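## Task

A loose 25-key keyboard (full-size keys) sits on the table with its keys facing the arm's base; seen from the base, C3 is the leftmost key and C5 the rightmost. Sound D#3, E4, G#4, C#3 in that order and nothing else. A key counts only when pushed most of the way down, and it has to rise most of the way before it can count again. A wrong key, two keys sounding together, or any key after C#3 fails. There is no signal that a note sounded. The hand must not be holding the keyboard at the end, and nothing may count as done only because the robot is holding it there. Release and move away afterwards.

## Robot and tools

ROBOT. One six-joint arm carrying a five-finger right hand. It must not push the keyboard off the table, grip it at the end, or hit anything hard.

FRAMES. Scene frame: origin on the table top under the arm's base, +z up, +y to the left when looking along +x. Positions print in metres, orientation as end_effector_quat_wxyz. Hand point: a spot 0.05 m in front of the palm, where the index pad meets the thumb tip in a pinch. Its own axes: +z runs along the straightened fingers, +y points out of the palm, +x runs across the palm away from the thumb. Straight fingers extend 0.06 to 0.07 m past the hand point along +z. A bracket on the little-finger side of the wrist juts 0.03 m beyond the point along +y and can strike things. Turning the hand also shifts the hand point slightly.

execute_actions. Argument actions: a list with zero or one entry. Empty list: only report the current state. {"rows": [...], "steps": n}: an action of up to 15 control steps (1/30 s each, 15 by default); each row holds for one step and the final row repeats to fill the count. {"steps": n} alone: a wait of up to 300 steps, counted from the previous result. Optional pictures (true/false) decides whether camera images come back.

ROW: 14 numbers, each in [-1, 1], order dx, dy, dz, rx, ry, rz, little, ring, middle, index, thumb_bend, thumb_turn, force_limit, speed. The first six are an offset, not a pose: expressed in the hand point's own axes and measured from the hand point pose in the latest result that shows it (before any such result, and for later calls in the same reply, from where the robot currently is). Every row uses that same reference, so rows do not add up. Scale: 1.0 equals 0.6 m or 180 degrees; rx, ry, rz form a single rotation vector. All zeros drives the hand back to the reference pose, so it is not a way to hold still. Per step the commanded pose is clipped to 100 mm and 16 degrees from the measured pose. The six hand values are absolute targets: +1 straight/open, -1 fully curled/closed; thumb_turn +1 beside the palm, -1 in front of it. A pinch is roughly index -0.22, thumb_bend -0.75, thumb_turn -0.57. force_limit maps -1..+1 to about 0..10 N at the fingertip (15 N for thumb motors); speed maps -1..+1 from nearly still to full speed (whole travel in 0.6 s). A motor only starts when its target changes by 0.01 or more. For playing, a useful shape is index straight (+1) with the other fingers and thumb curled so only the index tip reaches the keys.

move. Argument target: one 14-number row as above, with the same offset reference and axes; the hand draws a straight path toward it lasting 0.5 to 10 s (cut off at 10 s). speed: top path speed in m/s, 0.002 to 0.5, default 0.25 (turning up to twice that in rad/s). stop_force: optional, in N, 13 to 80; the path stops when the wrist sensor reads that much extra push against the motion for two steps, then backs up two steps and holds. Not accepted in the first 0.2 s of a scene, unreliable on turning moves, and should be omitted when lifting away from a surface. A slow move with stop_force is a safe way to find a key surface; then press only a few millimetres further. The result adds a move: line with the ending (done, off_target, moving, held, fault, contact) and limits (paced = pose clipped, held = some steps blocked), plus distance from target.

wait. seconds, 0 to 10; sends nothing new.
zoom_image. camera (cam_high, cam_low or cam_wrist, each 504x504) and region [x0, y0, x1, y1] in pixels from the top-left, at most 504 by 504.
show_instructions. No arguments; shows the reference images.
finished_scene. scene (1 or 2); ends that scene irreversibly and gives the next task.

RESULT LINES. State: end_effector_position, end_effector_quat_wxyz, velocities. Wrist force and Wrist torque in the hand point's axes; a press on a surface reads as force pointing back into the arm; expect an offset up to about 5.5 N, noise near 3.4 N, saturation around 100 N; no reading at first is normal. hand_measured, hand_stopped_by (moving, target, force, stalled, fault) and hand_load_n list the six hand motors in row order. Hand target shows the pose the controller is driving toward. pose unreachable and HELD mean the clearance check altered or blocked the command. MOTOR HOT warns from 70 °C; at 85 °C the arm brakes until cool.

CAUTIONS. The arm is stiff: aiming even slightly beyond a firm contact can trigger a fault, and a contact force of 150 N or a joint over its load limit halts the arm for 10 seconds. Approach keys slowly, press briefly and lightly, and lift clearly between strikes, especially for a repeated note. Pressing a neighbouring key or two at once ruins the attempt. The keyboard is loose, so sideways pushes slide it. After large moves the arm may lag its target; check the printed pose before the next command. Finish by raising the hand away with fingers open.

Each tool is called by a JSON object that holds its "api" and its "payload".

Reference images:

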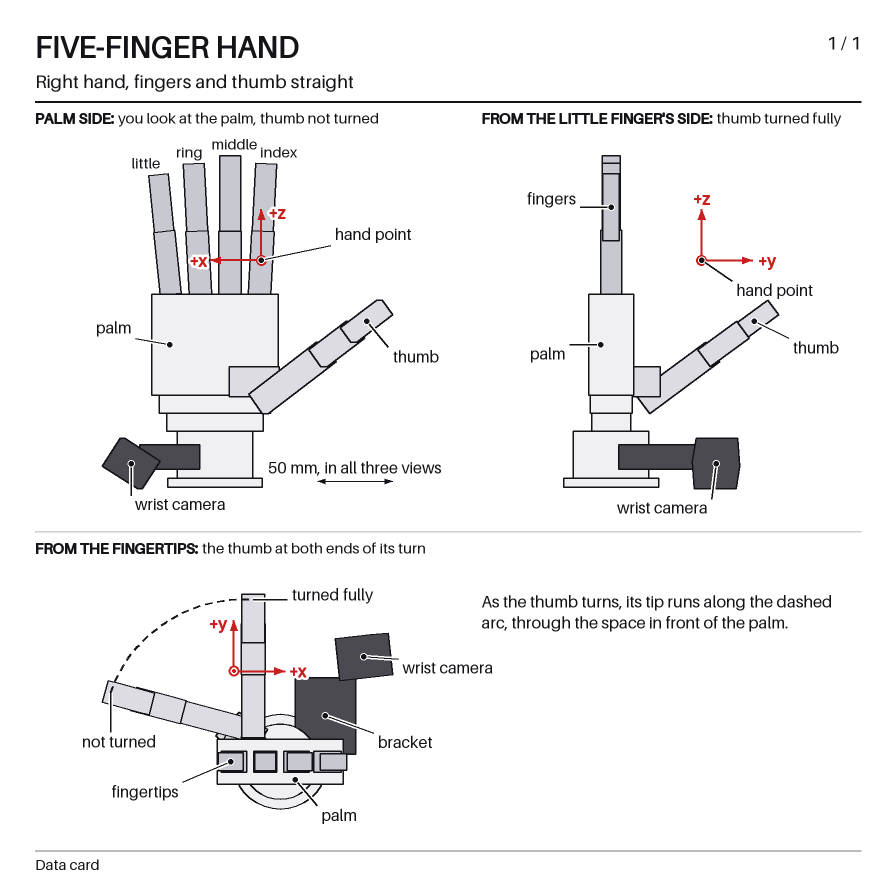

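## Session

I'll start by looking at the current state of the scene.

{"api": "execute_actions", "payload": {"actions": []}}

Scene clock: 0.00 s of 6000.00 s.
end_effector_position=(+0.2080, -0.3041, +0.2111) hand_measured=(+1.000, +1.000, +1.000, +1.000, +1.000, +1.000) hand_load_n=(+0.0, +0.0, +0.0, +0.0, +0.0, +0.0) hand_stopped_by=(target, target, target, target, target, target) hand_force_limit=0.00 hand_speed=-0.80 end_effector_quat_wxyz=(-0.035, +0.184, +0.902, +0.389) end_effector_velocity=(-0.000, -0.001, -0.000) end_effector_angular_velocity=(-0.001, -0.000, -0.001)
Joint positions: [-1.667 -1.059  2.082  1.363  1.542 -2.832]
Joint velocities: [-0.001  0.    -0.001  0.    -0.    -0.   ]
Motor temperatures (°C, as the motors report them): [28 26 28 33 31 30]
Wrist force (N, on the end effector, along its own x y z axes, offset not removed): no reading
Wrist torque (N m, same axes, about the end effector's origin, offset not removed): no reading
Hand target: +0.208, -0.304, +0.211; -0.035, +0.184, +0.902, +0.389

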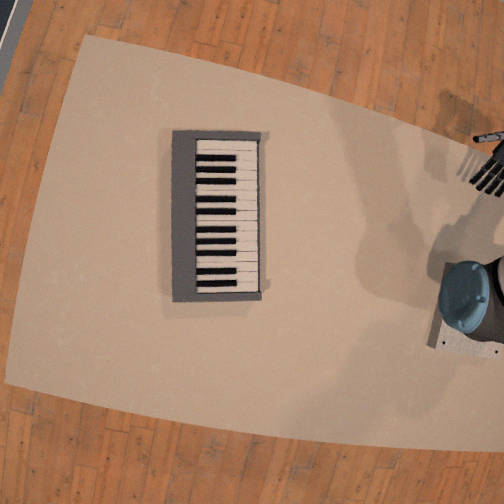

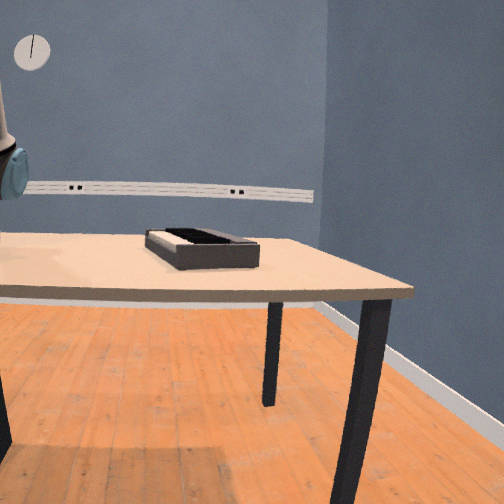

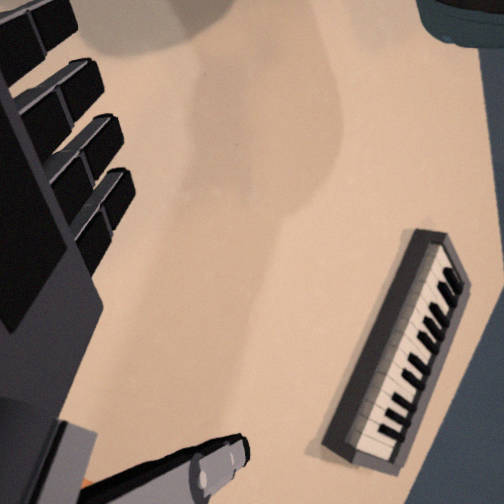

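{"api": "zoom_image", "payload": {"camera": "cam_high", "region": [140, 110, 340, 310]}}

{"api": "zoom_image", "payload": {"camera": "cam_low", "region": [120, 190, 288, 300]}}

Region (140, 110, 340, 310) of cam_high's 504x504 image, scaled by 2.520, with more detail than that image has.

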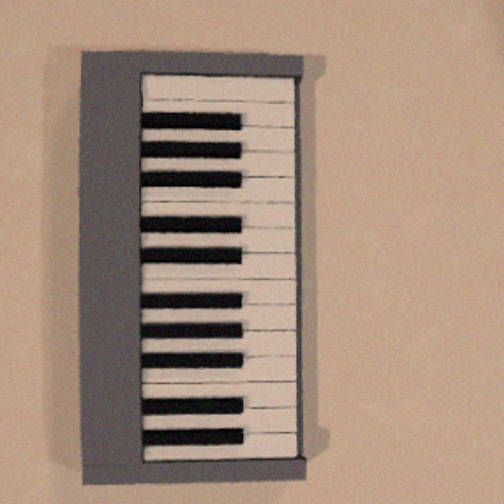

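Region (120, 190, 288, 300) of cam_low's 504x504 image, scaled by 3.000, with more detail than that image has; it fills the top 330 rows of this view, and the rest is white.

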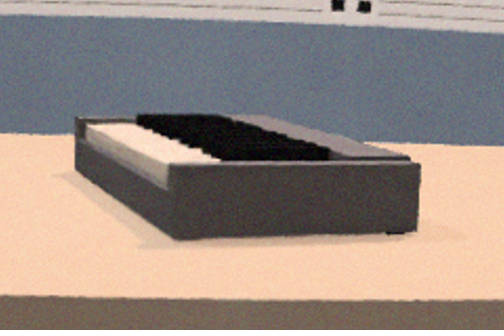

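{"api": "move", "payload": {"target": [-0.4753, 0.5115, 0.3445, 0.4288, -0.2483, -0.7400, 1, 1, 1, 1, 1, 1, -0.2, 0.0], "speed": 0.3}}

Scene clock: 125.23 s of 6000.00 s.
end_effector_position=(+0.6005, -0.0502, +0.2196) hand_measured=(+1.000, +1.000, +1.000, +1.000, +1.000, +1.000) hand_load_n=(+0.0, +0.0, +0.0, +0.0, +0.0, +0.0) hand_stopped_by=(target, target, target, target, target, target) hand_force_limit=-0.20 hand_speed=0.00 end_effector_quat_wxyz=(-0.472, +0.617, -0.500, +0.383) end_effector_velocity=(+0.003, +0.000, -0.000) end_effector_angular_velocity=(-0.007, -0.011, +0.003)
Joint positions: [-0.831 -1.611  2.335 -0.264  0.599 -3.522]
Joint velocities: [ 0.005  0.001  0.002 -0.02  -0.     0.006]
Motor temperatures (°C, as the motors report them): [28 26 28 33 31 30]
Wrist force (N, on the end effector, along its own x y z axes, offset not removed): [-0.6 1.4 -0.3]
Wrist torque (N m, same axes, about the end effector's origin, offset not removed): [0.62 0.16 -0.18]
Hand target: +0.601, -0.050, +0.220; -0.472, +0.617, -0.499, +0.384
Off the commanded pose: 0.001 m, 0 deg.
After step 90, 117.00 s passed at rest.
move: done

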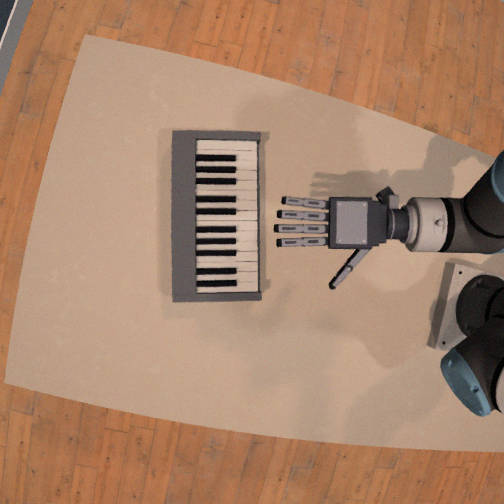

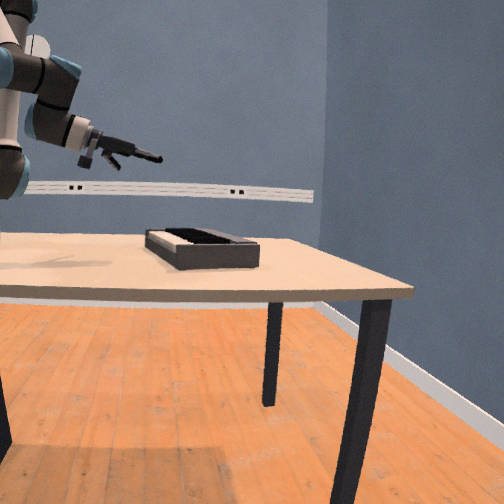

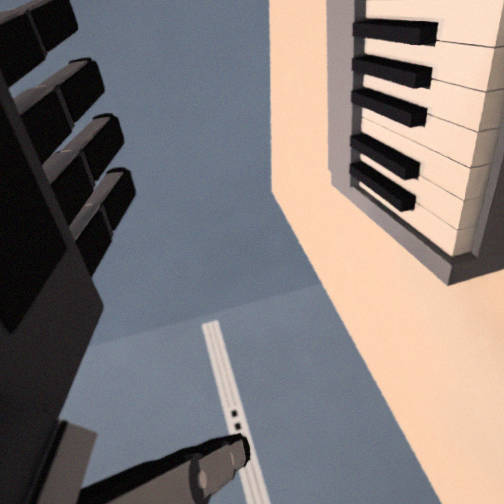

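{"api": "move", "payload": {"target": [-0.1, 0.1878, 0.1367, 0, 0, 0, 1, 1, 1, 1, 1, 1, -0.2, 0.0], "speed": 0.15}}

Scene clock: 159.30 s of 6000.00 s.
end_effector_position=(+0.6368, +0.0187, +0.0893) hand_measured=(+1.000, +1.000, +1.000, +1.000, +1.000, +1.000) hand_load_n=(+0.0, +0.0, +0.0, +0.0, +0.0, +0.0) hand_stopped_by=(target, target, target, target, target, target) hand_force_limit=-0.20 hand_speed=0.00 end_effector_quat_wxyz=(-0.472, +0.617, -0.500, +0.383) end_effector_velocity=(+0.002, +0.000, -0.001) end_effector_angular_velocity=(-0.001, -0.002, -0.000)
Joint positions: [-0.614 -1.372  2.407 -0.677  0.798 -3.388]
Joint velocities: [ 0.004  0.004 -0.001 -0.007  0.003  0.003]
Motor temperatures (°C, as the motors report them): [28 26 28 33 31 30]
Wrist force (N, on the end effector, along its own x y z axes, offset not removed): [-0.3 -0.8 1.4]
Wrist torque (N m, same axes, about the end effector's origin, offset not removed): [0.21 0.11 -0.17]
Hand target: +0.637, +0.019, +0.089; -0.472, +0.617, -0.500, +0.383
Off the commanded pose: 0.000 m, 0 deg.
After step 90, 29.43 s passed at rest.
move: done

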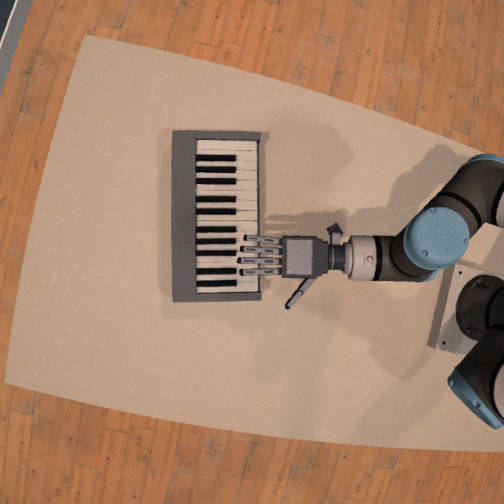

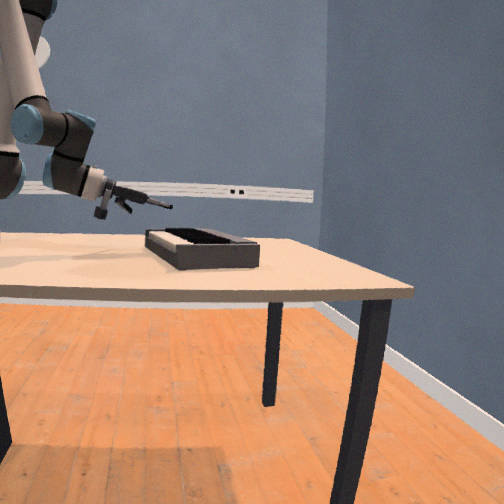

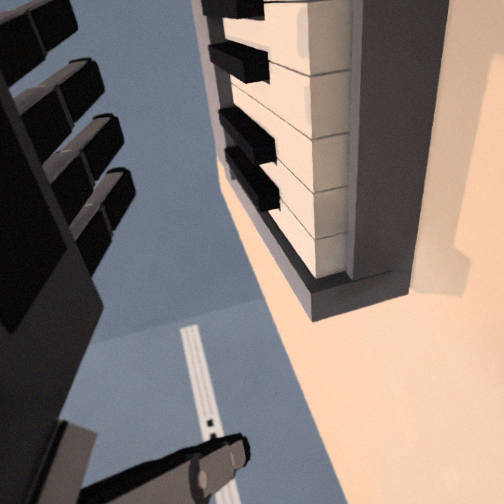

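{"api": "zoom_image", "payload": {"camera": "cam_high", "region": [160, 180, 360, 320]}}

{"api": "zoom_image", "payload": {"camera": "cam_low", "region": [60, 150, 280, 290]}}

Region (160, 180, 360, 320) of cam_high's 504x504 image, scaled by 2.520, with more detail than that image has; it fills the top 353 rows of this view, and the rest is white.

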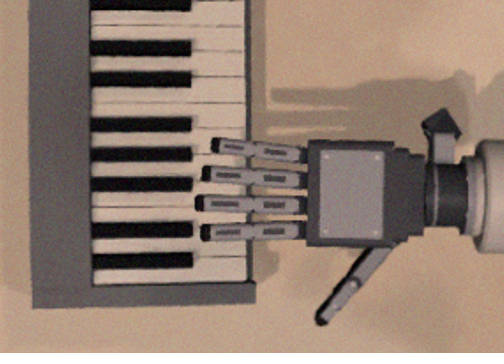

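Region (60, 150, 280, 290) of cam_low's 504x504 image, scaled by 2.291, with more detail than that image has; it fills the top 321 rows of this view, and the rest is white.

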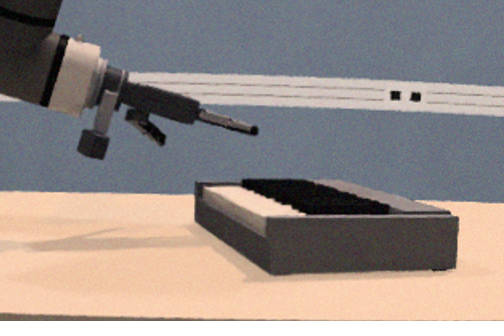

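{"api": "move", "payload": {"target": [0, -0.0194, 0.0725, 0, 0, 0, 1, 1, 1, 1, -1, 1, -0.2, 0.0], "speed": 0.1}}

Scene clock: 217.73 s of 6000.00 s.
end_effector_position=(+0.6809, +0.0281, +0.0892) hand_measured=(+1.000, +1.000, +1.000, +1.000, -1.000, +1.000) hand_load_n=(+0.0, +0.0, +0.0, +0.0, +0.0, +0.0) hand_stopped_by=(target, target, target, target, target, target) hand_force_limit=-0.20 hand_speed=0.00 end_effector_quat_wxyz=(-0.472, +0.617, -0.500, +0.383) end_effector_velocity=(+0.001, -0.001, +0.001) end_effector_angular_velocity=(-0.001, -0.002, +0.000)
Joint positions: [-0.535 -1.321  2.329 -0.674  0.872 -3.352]
Joint velocities: [ 0.    -0.    -0.002  0.     0.    -0.   ]
Motor temperatures (°C, as the motors report them): [28 26 28 33 31 30]
Wrist force (N, on the end effector, along its own x y z axes, offset not removed): [1.8 -1.1 2.0]
Wrist torque (N m, same axes, about the end effector's origin, offset not removed): [-0.01 -0.12 -0.01]
Hand target: +0.681, +0.028, +0.089; -0.472, +0.617, -0.500, +0.383
Off the commanded pose: 0.000 m, 0 deg.
After step 90, 53.27 s passed at rest.
move: done

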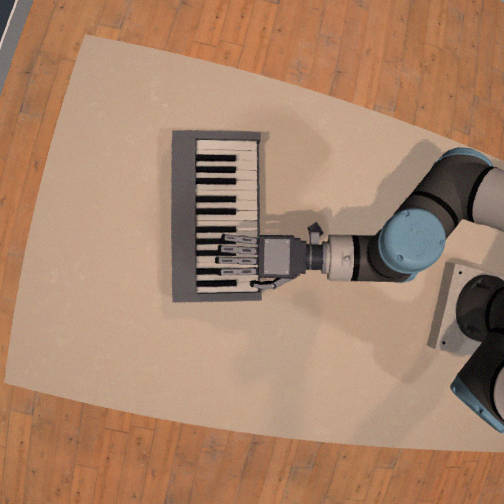

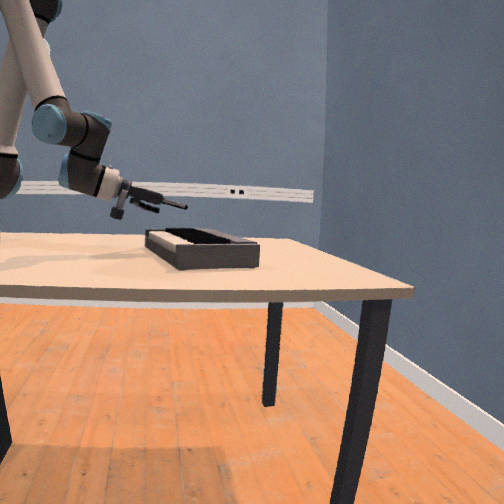

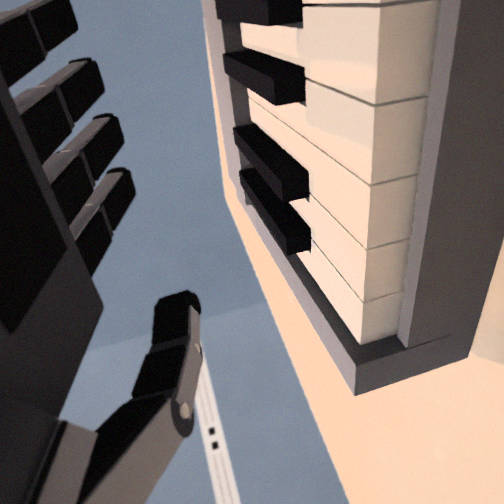

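{"api": "zoom_image", "payload": {"camera": "cam_high", "region": [160, 180, 360, 320]}}

{"api": "zoom_image", "payload": {"camera": "cam_low", "region": [60, 150, 280, 290]}}

Region (160, 180, 360, 320) of cam_high's 504x504 image, scaled by 2.520, with more detail than that image has; it fills the top 353 rows of this view, and the rest is white.

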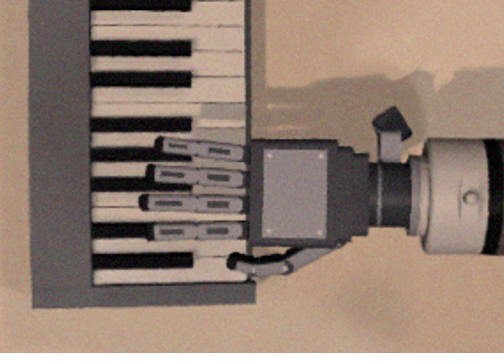

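Region (60, 150, 280, 290) of cam_low's 504x504 image, scaled by 2.291, with more detail than that image has; it fills the top 321 rows of this view, and the rest is white.

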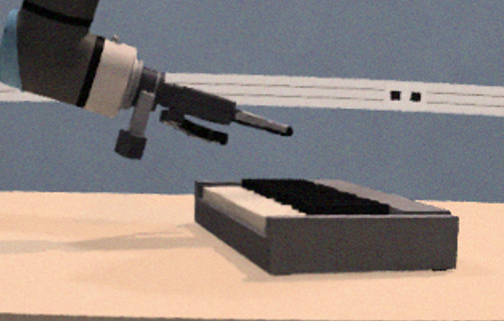

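{"api": "move", "payload": {"target": [0, 0.0305, 0.0341, -0.0389, 0, 0, 1, 1, 1, 1, 1, 1, -0.2, 0.0], "speed": 0.06}}

Scene clock: 267.80 s of 6000.00 s.
end_effector_position=(+0.6955, +0.0312, +0.0662) hand_measured=(+1.000, +1.000, +1.000, +1.000, +1.000, +1.000) hand_load_n=(+0.0, +0.0, +0.0, +0.0, +0.0, +0.0) hand_stopped_by=(target, target, target, target, target, target) hand_force_limit=-0.20 hand_speed=0.00 end_effector_quat_wxyz=(-0.433, +0.645, -0.522, +0.352) end_effector_velocity=(-0.000, +0.001, +0.000) end_effector_angular_velocity=(-0.001, -0.001, +0.001)
Joint positions: [-0.487 -1.264  2.242 -0.508  0.946 -3.42 ]
Joint velocities: [ 0.001 -0.001  0.    -0.    -0.    -0.   ]
Motor temperatures (°C, as the motors report them): [28 26 28 33 31 30]
Wrist force (N, on the end effector, along its own x y z axes, offset not removed): [-0.1 -1.0 0.8]
Wrist torque (N m, same axes, about the end effector's origin, offset not removed): [0.13 0.21 -0.10]
Hand target: +0.695, +0.031, +0.066; -0.433, +0.645, -0.522, +0.352
Off the commanded pose: 0.000 m, 0 deg.
After step 90, 44.90 s passed at rest.
move: done

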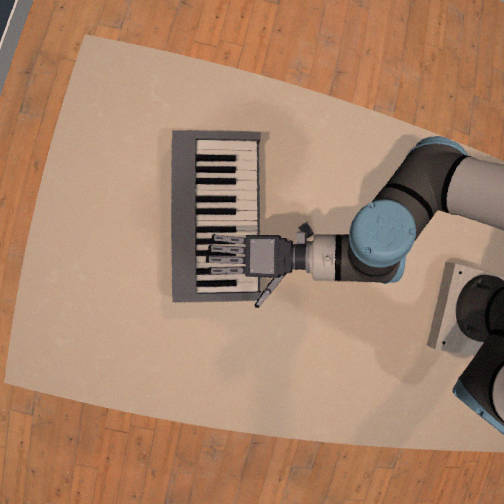

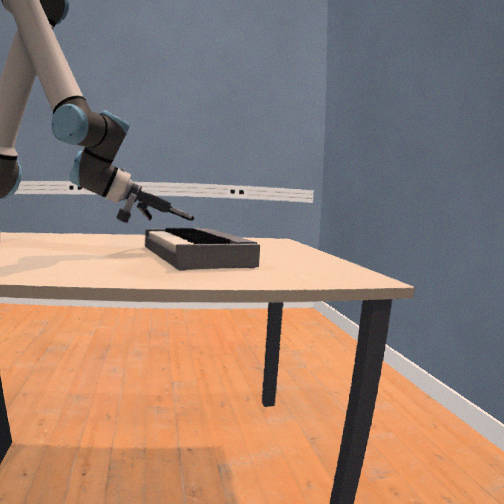

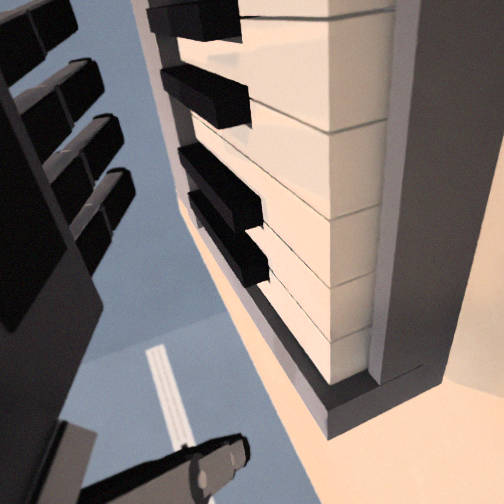

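{"api": "zoom_image", "payload": {"camera": "cam_high", "region": [180, 220, 300, 310]}}

{"api": "zoom_image", "payload": {"camera": "cam_low", "region": [100, 170, 270, 280]}}

Region (180, 220, 300, 310) of cam_high's 504x504 image, scaled by 4.200, with more detail than that image has; it fills the top 378 rows of this view, and the rest is white.

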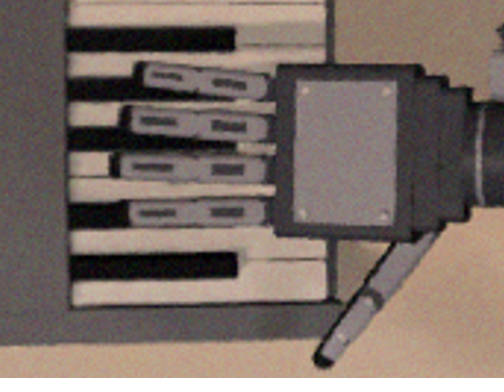

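Region (100, 170, 270, 280) of cam_low's 504x504 image, scaled by 2.965, with more detail than that image has; it fills the top 326 rows of this view, and the rest is white.

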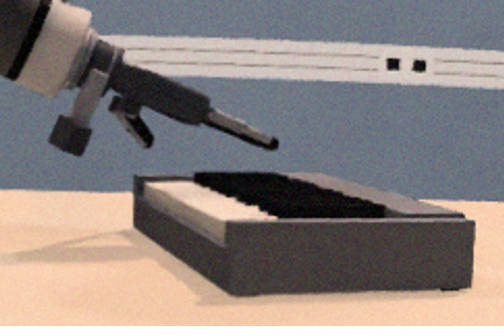

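{"api": "execute_actions", "payload": {"actions": [{"rows": [[0, 0, 0, 0, 0, 0, 1, 1, 1, 0.8, 1, 1, -0.2, -0.5]], "steps": 15}]}}

Scene clock: 293.37 s of 6000.00 s.
end_effector_position=(+0.6955, +0.0312, +0.0662) hand_measured=(+1.000, +1.000, +1.000, +0.800, +1.000, +1.000) hand_load_n=(+0.0, +0.0, +0.0, +0.0, +0.0, +0.0) hand_stopped_by=(target, target, target, target, target, target) hand_force_limit=-0.20 hand_speed=-0.50 end_effector_quat_wxyz=(-0.433, +0.645, -0.522, +0.352) end_effector_velocity=(+0.001, +0.000, +0.000) end_effector_angular_velocity=(-0.001, -0.001, +0.001)
Joint positions: [-0.487 -1.264  2.242 -0.508  0.946 -3.42 ]
Joint velocities: [ 0.001  0.    -0.001 -0.     0.    -0.   ]
Motor temperatures (°C, as the motors report them): [28 26 28 33 31 30]
Wrist force (N, on the end effector, along its own x y z axes, offset not removed): [0.7 -0.1 0.0]
Wrist torque (N m, same axes, about the end effector's origin, offset not removed): [0.37 0.11 -0.12]
Hand target: +0.695, +0.031, +0.066; -0.433, +0.645, -0.522, +0.352
Off the commanded pose: 0.000 m, 0 deg.
Steps of this call (steps 1 to 90: nothing new was sent; then 22.07 s passed at rest; steps 91 to 105: all 15 steps of this action). Readings (end_effector_position | what the end effector reports):
91: (+0.6955, +0.0312, +0.0662) | hand_measured=(+1.000, +1.000, +1.000, +1.000, +1.000, +1.000) hand_load_n=(+0.0, +0.0, +0.0, +0.0, +0.0, +0.0) hand_stopped_by=(target, target, target, moving, target, target) hand_force_limit=-0.20 hand_speed=-0.50
92: (+0.6955, +0.0312, +0.0662) | hand_measured=(+1.000, +1.000, +1.000, +1.000, +1.000, +1.000) hand_load_n=(+0.0, +0.0, +0.0, +0.0, +0.0, +0.0) hand_stopped_by=(target, target, target, moving, target, target) hand_force_limit=-0.20 hand_speed=-0.50
94: (+0.6955, +0.0312, +0.0662) | hand_measured=(+1.000, +1.000, +1.000, +0.974, +1.000, +1.000) hand_load_n=(+0.0, +0.0, +0.0, +0.0, +0.0, +0.0) hand_stopped_by=(target, target, target, moving, target, target) hand_force_limit=-0.20 hand_speed=-0.50
98: (+0.6955, +0.0312, +0.0662) | hand_measured=(+1.000, +1.000, +1.000, +0.864, +1.000, +1.000) hand_load_n=(+0.0, +0.0, +0.0, +0.0, +0.0, +0.0) hand_stopped_by=(target, target, target, moving, target, target) hand_force_limit=-0.20 hand_speed=-0.50
105: the state above

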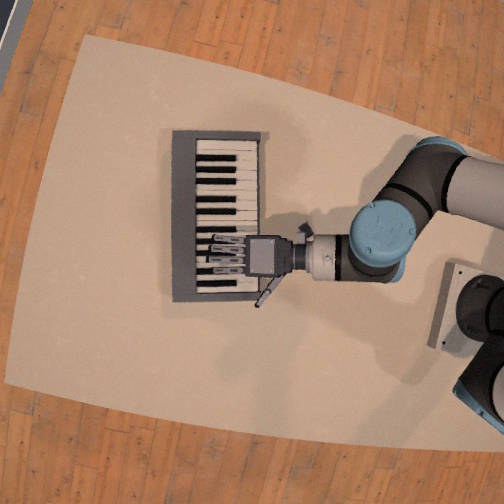

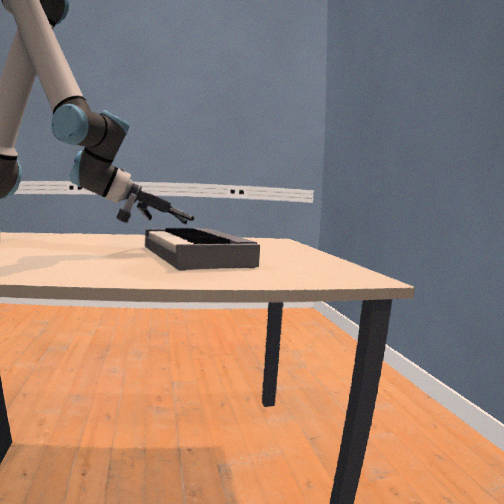

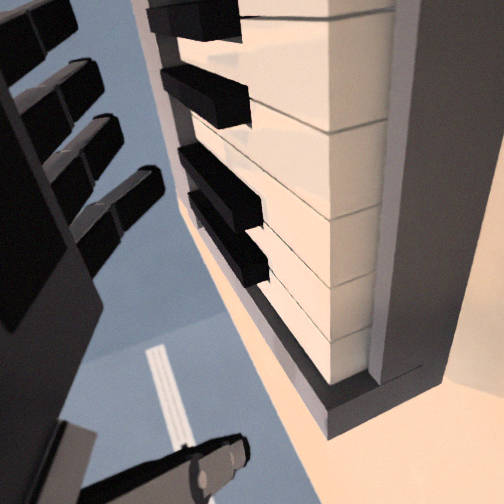

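{"api": "zoom_image", "payload": {"camera": "cam_high", "region": [180, 220, 300, 310]}}

{"api": "zoom_image", "payload": {"camera": "cam_low", "region": [100, 170, 270, 280]}}

Region (180, 220, 300, 310) of cam_high's 504x504 image, scaled by 4.200, with more detail than that image has; it fills the top 378 rows of this view, and the rest is white.

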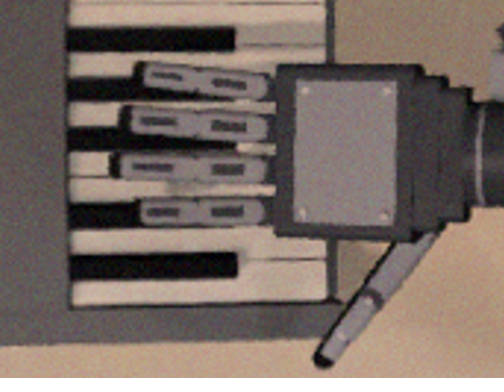

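Region (100, 170, 270, 280) of cam_low's 504x504 image, scaled by 2.965, with more detail than that image has; it fills the top 326 rows of this view, and the rest is white.

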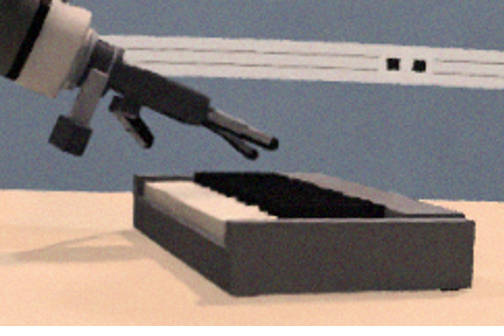

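{"api": "move", "payload": {"target": [-0.006, 0, 0, 0, 0, 0, 1, 1, 1, 0.72, 1, 1, -0.2, -0.5], "speed": 0.02}}

{"api": "zoom_image", "payload": {"camera": "cam_high", "region": [180, 220, 300, 310]}}

{"api": "zoom_image", "payload": {"camera": "cam_low", "region": [100, 170, 270, 280]}}

Scene clock: 315.13 s of 6000.00 s.
end_effector_position=(+0.6948, +0.0345, +0.0662) hand_measured=(+1.000, +1.000, +1.000, +0.720, +1.000, +1.000) hand_load_n=(+0.0, +0.0, +0.0, +0.0, +0.0, +0.0) hand_stopped_by=(target, target, target, target, target, target) hand_force_limit=-0.20 hand_speed=-0.50 end_effector_quat_wxyz=(-0.433, +0.645, -0.522, +0.352) end_effector_velocity=(+0.001, +0.002, +0.001) end_effector_angular_velocity=(-0.001, -0.002, +0.001)
Joint positions: [-0.481 -1.266  2.244 -0.511  0.952 -3.417]
Joint velocities: [ 0.004 -0.002 -0.    -0.001  0.003  0.002]
Motor temperatures (°C, as the motors report them): [28 26 28 33 31 30]
Wrist force (N, on the end effector, along its own x y z axes, offset not removed): [-0.1 -1.1 2.5]
Wrist torque (N m, same axes, about the end effector's origin, offset not removed): [0.03 0.10 -0.12]
Hand target: +0.695, +0.035, +0.066; -0.433, +0.645, -0.522, +0.352
Off the commanded pose: 0.000 m, 0 deg.
After step 90, 18.07 s passed at rest.
move: done

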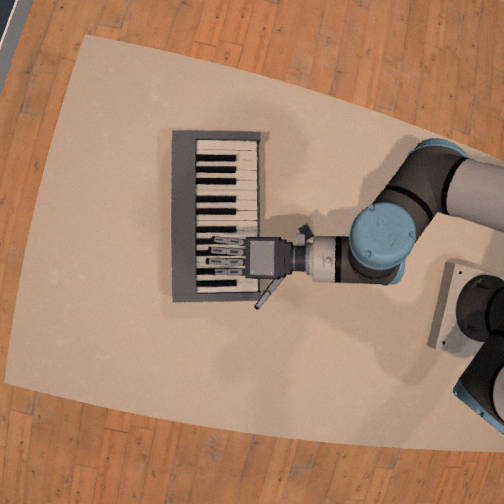

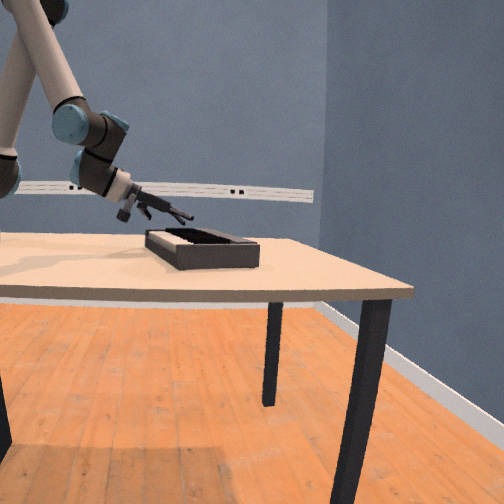

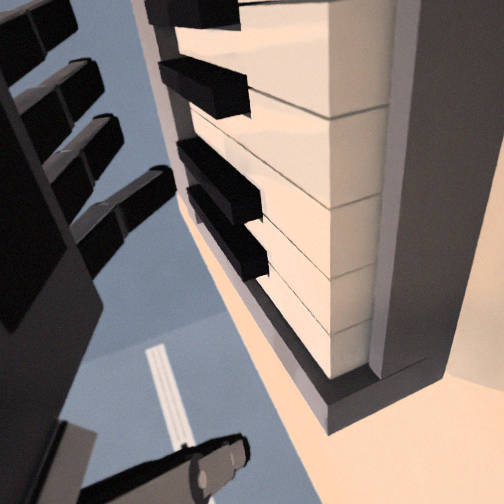

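Region (180, 220, 300, 310) of cam_high's 504x504 image, scaled by 4.200, with more detail than that image has; it fills the top 378 rows of this view, and the rest is white.

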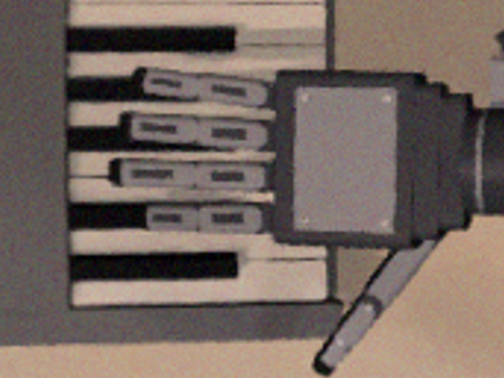

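Region (100, 170, 270, 280) of cam_low's 504x504 image, scaled by 2.965, with more detail than that image has; it fills the top 326 rows of this view, and the rest is white.

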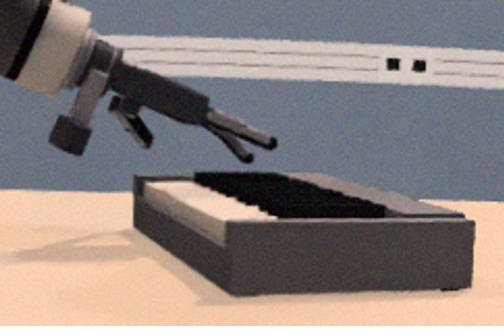

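{"api": "execute_actions", "payload": {"actions": [{"rows": [[0, 0, 0, 0, 0, 0, 1, 1, 1, 0.3, 1, 1, -0.3, -0.8]], "steps": 15}], "pictures": false}}

{"api": "execute_actions", "payload": {"actions": [{"steps": 30}]}}

Scene clock: 335.40 s of 6000.00 s.
end_effector_position=(+0.6947, +0.0346, +0.0662) hand_measured=(+1.000, +1.000, +1.000, +0.588, +1.000, +1.000) hand_load_n=(+0.0, +0.0, +0.0, +0.0, +0.0, +0.0) hand_stopped_by=(target, target, target, moving, target, target) hand_force_limit=-0.30 hand_speed=-0.80 end_effector_quat_wxyz=(-0.433, +0.645, -0.522, +0.352) end_effector_velocity=(+0.000, -0.000, +0.000) end_effector_angular_velocity=(+0.001, -0.000, +0.000)
Joint positions: [-0.481 -1.266  2.244 -0.511  0.952 -3.417]
Joint velocities: [-0.001  0.    -0.001  0.001 -0.001  0.   ]
Motor temperatures (°C, as the motors report them): [28 26 28 33 31 30]
Wrist force (N, on the end effector, along its own x y z axes, offset not removed): [-2.0 0.3 1.7]
Wrist torque (N m, same axes, about the end effector's origin, offset not removed): [0.16 0.46 -0.23]
Hand target: +0.695, +0.035, +0.066; -0.433, +0.645, -0.522, +0.352
Off the commanded pose: 0.000 m, 0 deg.
Steps of this call (steps 1 to 90: nothing new was sent; then 16.77 s passed at rest; steps 91 to 105: all 15 steps of this action). Readings (end_effector_position | what the end effector reports):
91: (+0.6947, +0.0347, +0.0662) | hand_measured=(+1.000, +1.000, +1.000, +0.720, +1.000, +1.000) hand_load_n=(+0.0, +0.0, +0.0, +0.0, +0.0, +0.0) hand_stopped_by=(target, target, target, moving, target, target) hand_force_limit=-0.30 hand_speed=-0.80
92: (+0.6947, +0.0347, +0.0662) | hand_measured=(+1.000, +1.000, +1.000, +0.720, +1.000, +1.000) hand_load_n=(+0.0, +0.0, +0.0, +0.0, +0.0, +0.0) hand_stopped_by=(target, target, target, moving, target, target) hand_force_limit=-0.30 hand_speed=-0.80
94: (+0.6947, +0.0347, +0.0662) | hand_measured=(+1.000, +1.000, +1.000, +0.710, +1.000, +1.000) hand_load_n=(+0.0, +0.0, +0.0, +0.0, +0.0, +0.0) hand_stopped_by=(target, target, target, moving, target, target) hand_force_limit=-0.30 hand_speed=-0.80
98: (+0.6947, +0.0347, +0.0662) | hand_measured=(+1.000, +1.000, +1.000, +0.666, +1.000, +1.000) hand_load_n=(+0.0, +0.0, +0.0, +0.0, +0.0, +0.0) hand_stopped_by=(target, target, target, moving, target, target) hand_force_limit=-0.30 hand_speed=-0.80
105: the state above

Scene clock: 336.40 s of 6000.00 s.
end_effector_position=(+0.6948, +0.0345, +0.0662) hand_measured=(+1.000, +1.000, +1.000, +0.322, +1.000, +1.000) hand_load_n=(+0.0, +0.0, +0.0, +4.0, +0.0, +0.0) hand_stopped_by=(target, target, target, force, target, target) hand_force_limit=-0.30 hand_speed=-0.80 end_effector_quat_wxyz=(-0.433, +0.645, -0.522, +0.352) end_effector_velocity=(+0.001, -0.001, +0.000) end_effector_angular_velocity=(-0.000, -0.001, -0.001)
Joint positions: [-0.481 -1.266  2.244 -0.511  0.952 -3.417]
Joint velocities: [-0.001  0.001 -0.002 -0.    -0.     0.001]
Motor temperatures (°C, as the motors report them): [28 26 28 33 31 30]
Wrist force (N, on the end effector, along its own x y z axes, offset not removed): [-0.2 -6.6 1.7]
Wrist torque (N m, same axes, about the end effector's origin, offset not removed): [0.35 0.12 -0.21]
Hand target: +0.695, +0.035, +0.066; -0.433, +0.645, -0.522, +0.352
Off the commanded pose: 0.000 m, 0 deg.
Steps of this call (steps 1 to 30: nothing new was sent). Readings (end_effector_position | what the end effector reports):
1: (+0.6947, +0.0346, +0.0662) | hand_measured=(+1.000, +1.000, +1.000, +0.576, +1.000, +1.000) hand_load_n=(+0.0, +0.0, +0.0, +0.0, +0.0, +0.0) hand_stopped_by=(target, target, target, moving, target, target) hand_force_limit=-0.30 hand_speed=-0.80
2: (+0.6947, +0.0346, +0.0662) | hand_measured=(+1.000, +1.000, +1.000, +0.566, +1.000, +1.000) hand_load_n=(+0.0, +0.0, +0.0, +0.0, +0.0, +0.0) hand_stopped_by=(target, target, target, moving, target, target) hand_force_limit=-0.30 hand_speed=-0.80
4: (+0.6947, +0.0346, +0.0662) | hand_measured=(+1.000, +1.000, +1.000, +0.544, +1.000, +1.000) hand_load_n=(+0.0, +0.0, +0.0, +0.0, +0.0, +0.0) hand_stopped_by=(target, target, target, moving, target, target) hand_force_limit=-0.30 hand_speed=-0.80
8: (+0.6948, +0.0345, +0.0662) | hand_measured=(+1.000, +1.000, +1.000, +0.498, +1.000, +1.000) hand_load_n=(+0.0, +0.0, +0.0, +0.0, +0.0, +0.0) hand_stopped_by=(target, target, target, moving, target, target) hand_force_limit=-0.30 hand_speed=-0.80
30: the state above

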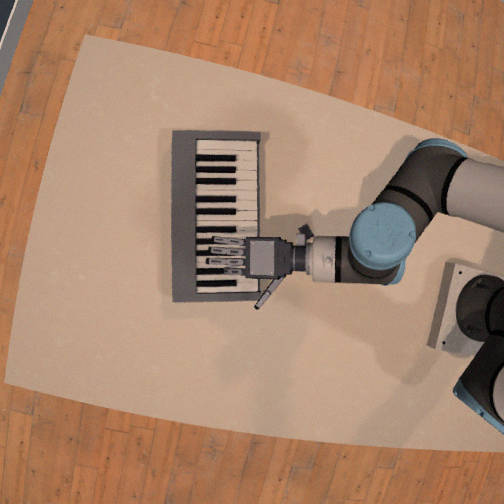

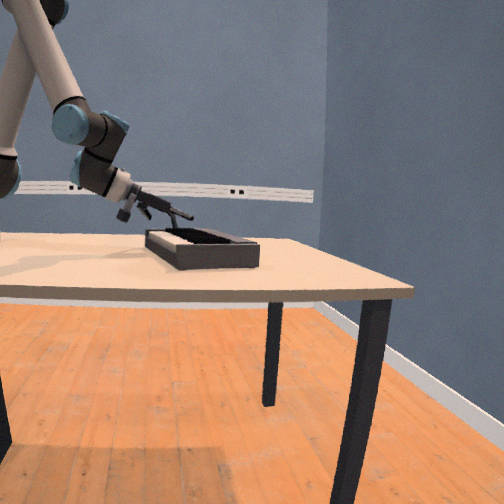

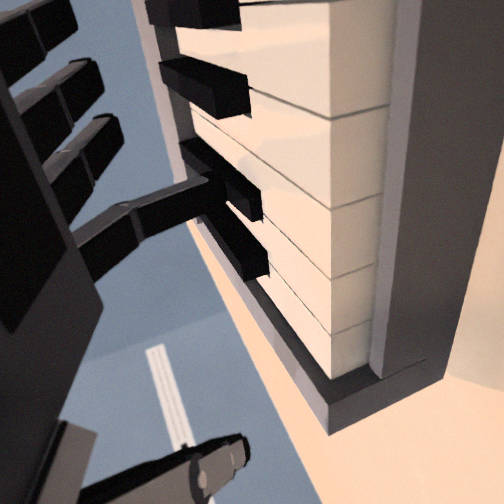

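{"api": "zoom_image", "payload": {"camera": "cam_wrist", "region": [120, 40, 340, 300]}}

{"api": "zoom_image", "payload": {"camera": "cam_low", "region": [100, 170, 270, 280]}}

{"api": "zoom_image", "payload": {"camera": "cam_high", "region": [180, 220, 300, 310]}}

Region (120, 40, 340, 300) of cam_wrist's 504x504 image, scaled by 1.938, with more detail than that image has; it fills the left 426 columns of this view, and the rest is white.

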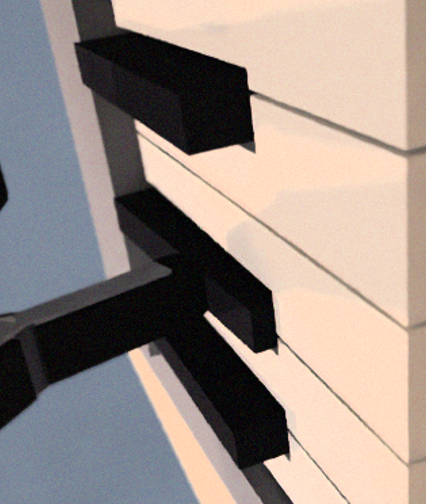

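Region (100, 170, 270, 280) of cam_low's 504x504 image, scaled by 2.965, with more detail than that image has; it fills the top 326 rows of this view, and the rest is white.

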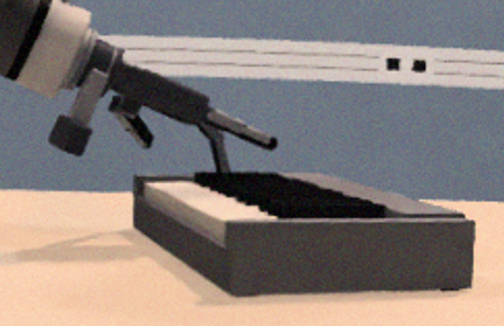

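Region (180, 220, 300, 310) of cam_high's 504x504 image, scaled by 4.200, with more detail than that image has; it fills the top 378 rows of this view, and the rest is white.

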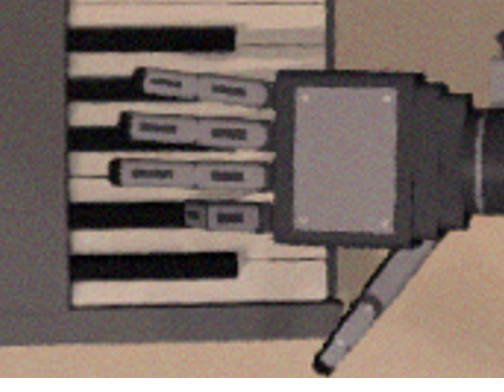

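{"api": "execute_actions", "payload": {"actions": [{"rows": [[0, 0, 0, 0, 0, 0, 1, 1, 1, 0.27, 1, 1, 0.1, -0.9]], "steps": 15}]}}

Scene clock: 368.60 s of 6000.00 s.
end_effector_position=(+0.6948, +0.0345, +0.0662) hand_measured=(+1.000, +1.000, +1.000, +0.314, +1.000, +1.000) hand_load_n=(+0.0, +0.0, +0.0, +6.0, +0.0, +0.0) hand_stopped_by=(target, target, target, force, target, target) hand_force_limit=0.10 hand_speed=-0.90 end_effector_quat_wxyz=(-0.433, +0.645, -0.522, +0.352) end_effector_velocity=(-0.000, -0.001, +0.000) end_effector_angular_velocity=(+0.000, +0.000, -0.002)
Joint positions: [-0.481 -1.266  2.244 -0.511  0.952 -3.417]
Joint velocities: [-0.001 -0.     0.001  0.    -0.     0.   ]
Motor temperatures (°C, as the motors report them): [28 26 28 33 31 30]
Wrist force (N, on the end effector, along its own x y z axes, offset not removed): [-0.3 -9.1 0.5]
Wrist torque (N m, same axes, about the end effector's origin, offset not removed): [0.59 0.15 -0.11]
Hand target: +0.695, +0.035, +0.066; -0.433, +0.645, -0.522, +0.352
Off the commanded pose: 0.000 m, 0 deg.
Steps of this call (steps 1 to 90: nothing new was sent; then 28.70 s passed at rest; steps 91 to 105: all 15 steps of this action). Readings (end_effector_position | what the end effector reports):
91: (+0.6948, +0.0345, +0.0662) | hand_measured=(+1.000, +1.000, +1.000, +0.322, +1.000, +1.000) hand_load_n=(+0.0, +0.0, +0.0, +4.0, +0.0, +0.0) hand_stopped_by=(target, target, target, moving, target, target) hand_force_limit=0.10 hand_speed=-0.90
92: (+0.6948, +0.0345, +0.0662) | hand_measured=(+1.000, +1.000, +1.000, +0.322, +1.000, +1.000) hand_load_n=(+0.0, +0.0, +0.0, +4.0, +0.0, +0.0) hand_stopped_by=(target, target, target, moving, target, target) hand_force_limit=0.10 hand_speed=-0.90
94: (+0.6948, +0.0345, +0.0662) | hand_measured=(+1.000, +1.000, +1.000, +0.318, +1.000, +1.000) hand_load_n=(+0.0, +0.0, +0.0, +5.5, +0.0, +0.0) hand_stopped_by=(target, target, target, moving, target, target) hand_force_limit=0.10 hand_speed=-0.90
98: (+0.6948, +0.0345, +0.0662) | hand_measured=(+1.000, +1.000, +1.000, +0.314, +1.000, +1.000) hand_load_n=(+0.0, +0.0, +0.0, +6.0, +0.0, +0.0) hand_stopped_by=(target, target, target, force, target, target) hand_force_limit=0.10 hand_speed=-0.90
105: the state above

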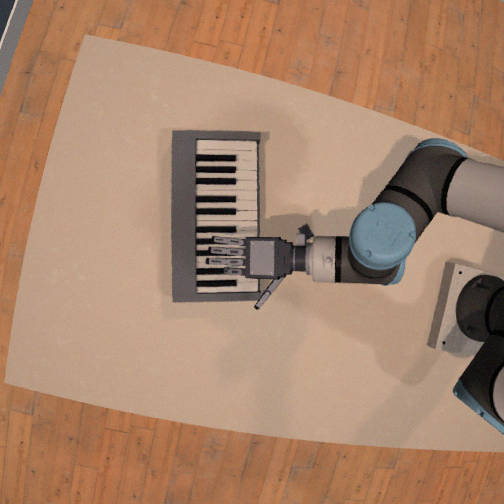

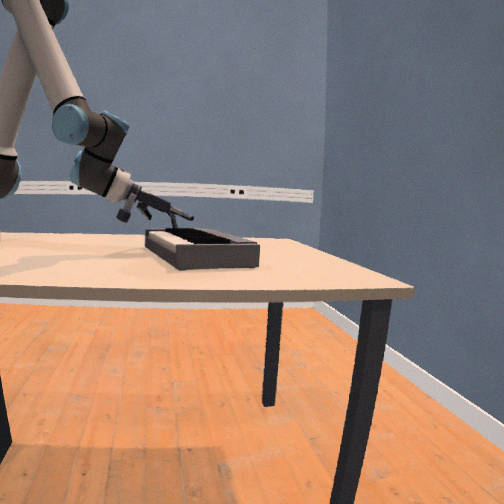

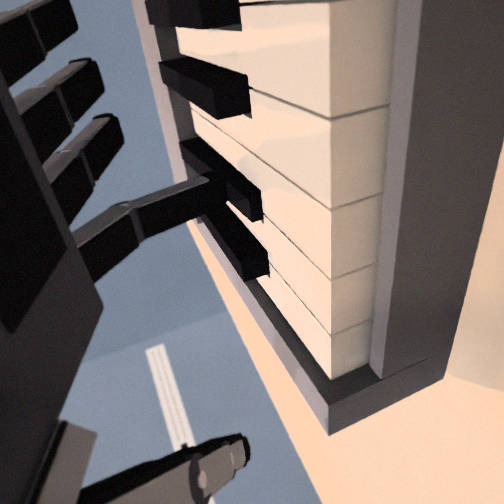

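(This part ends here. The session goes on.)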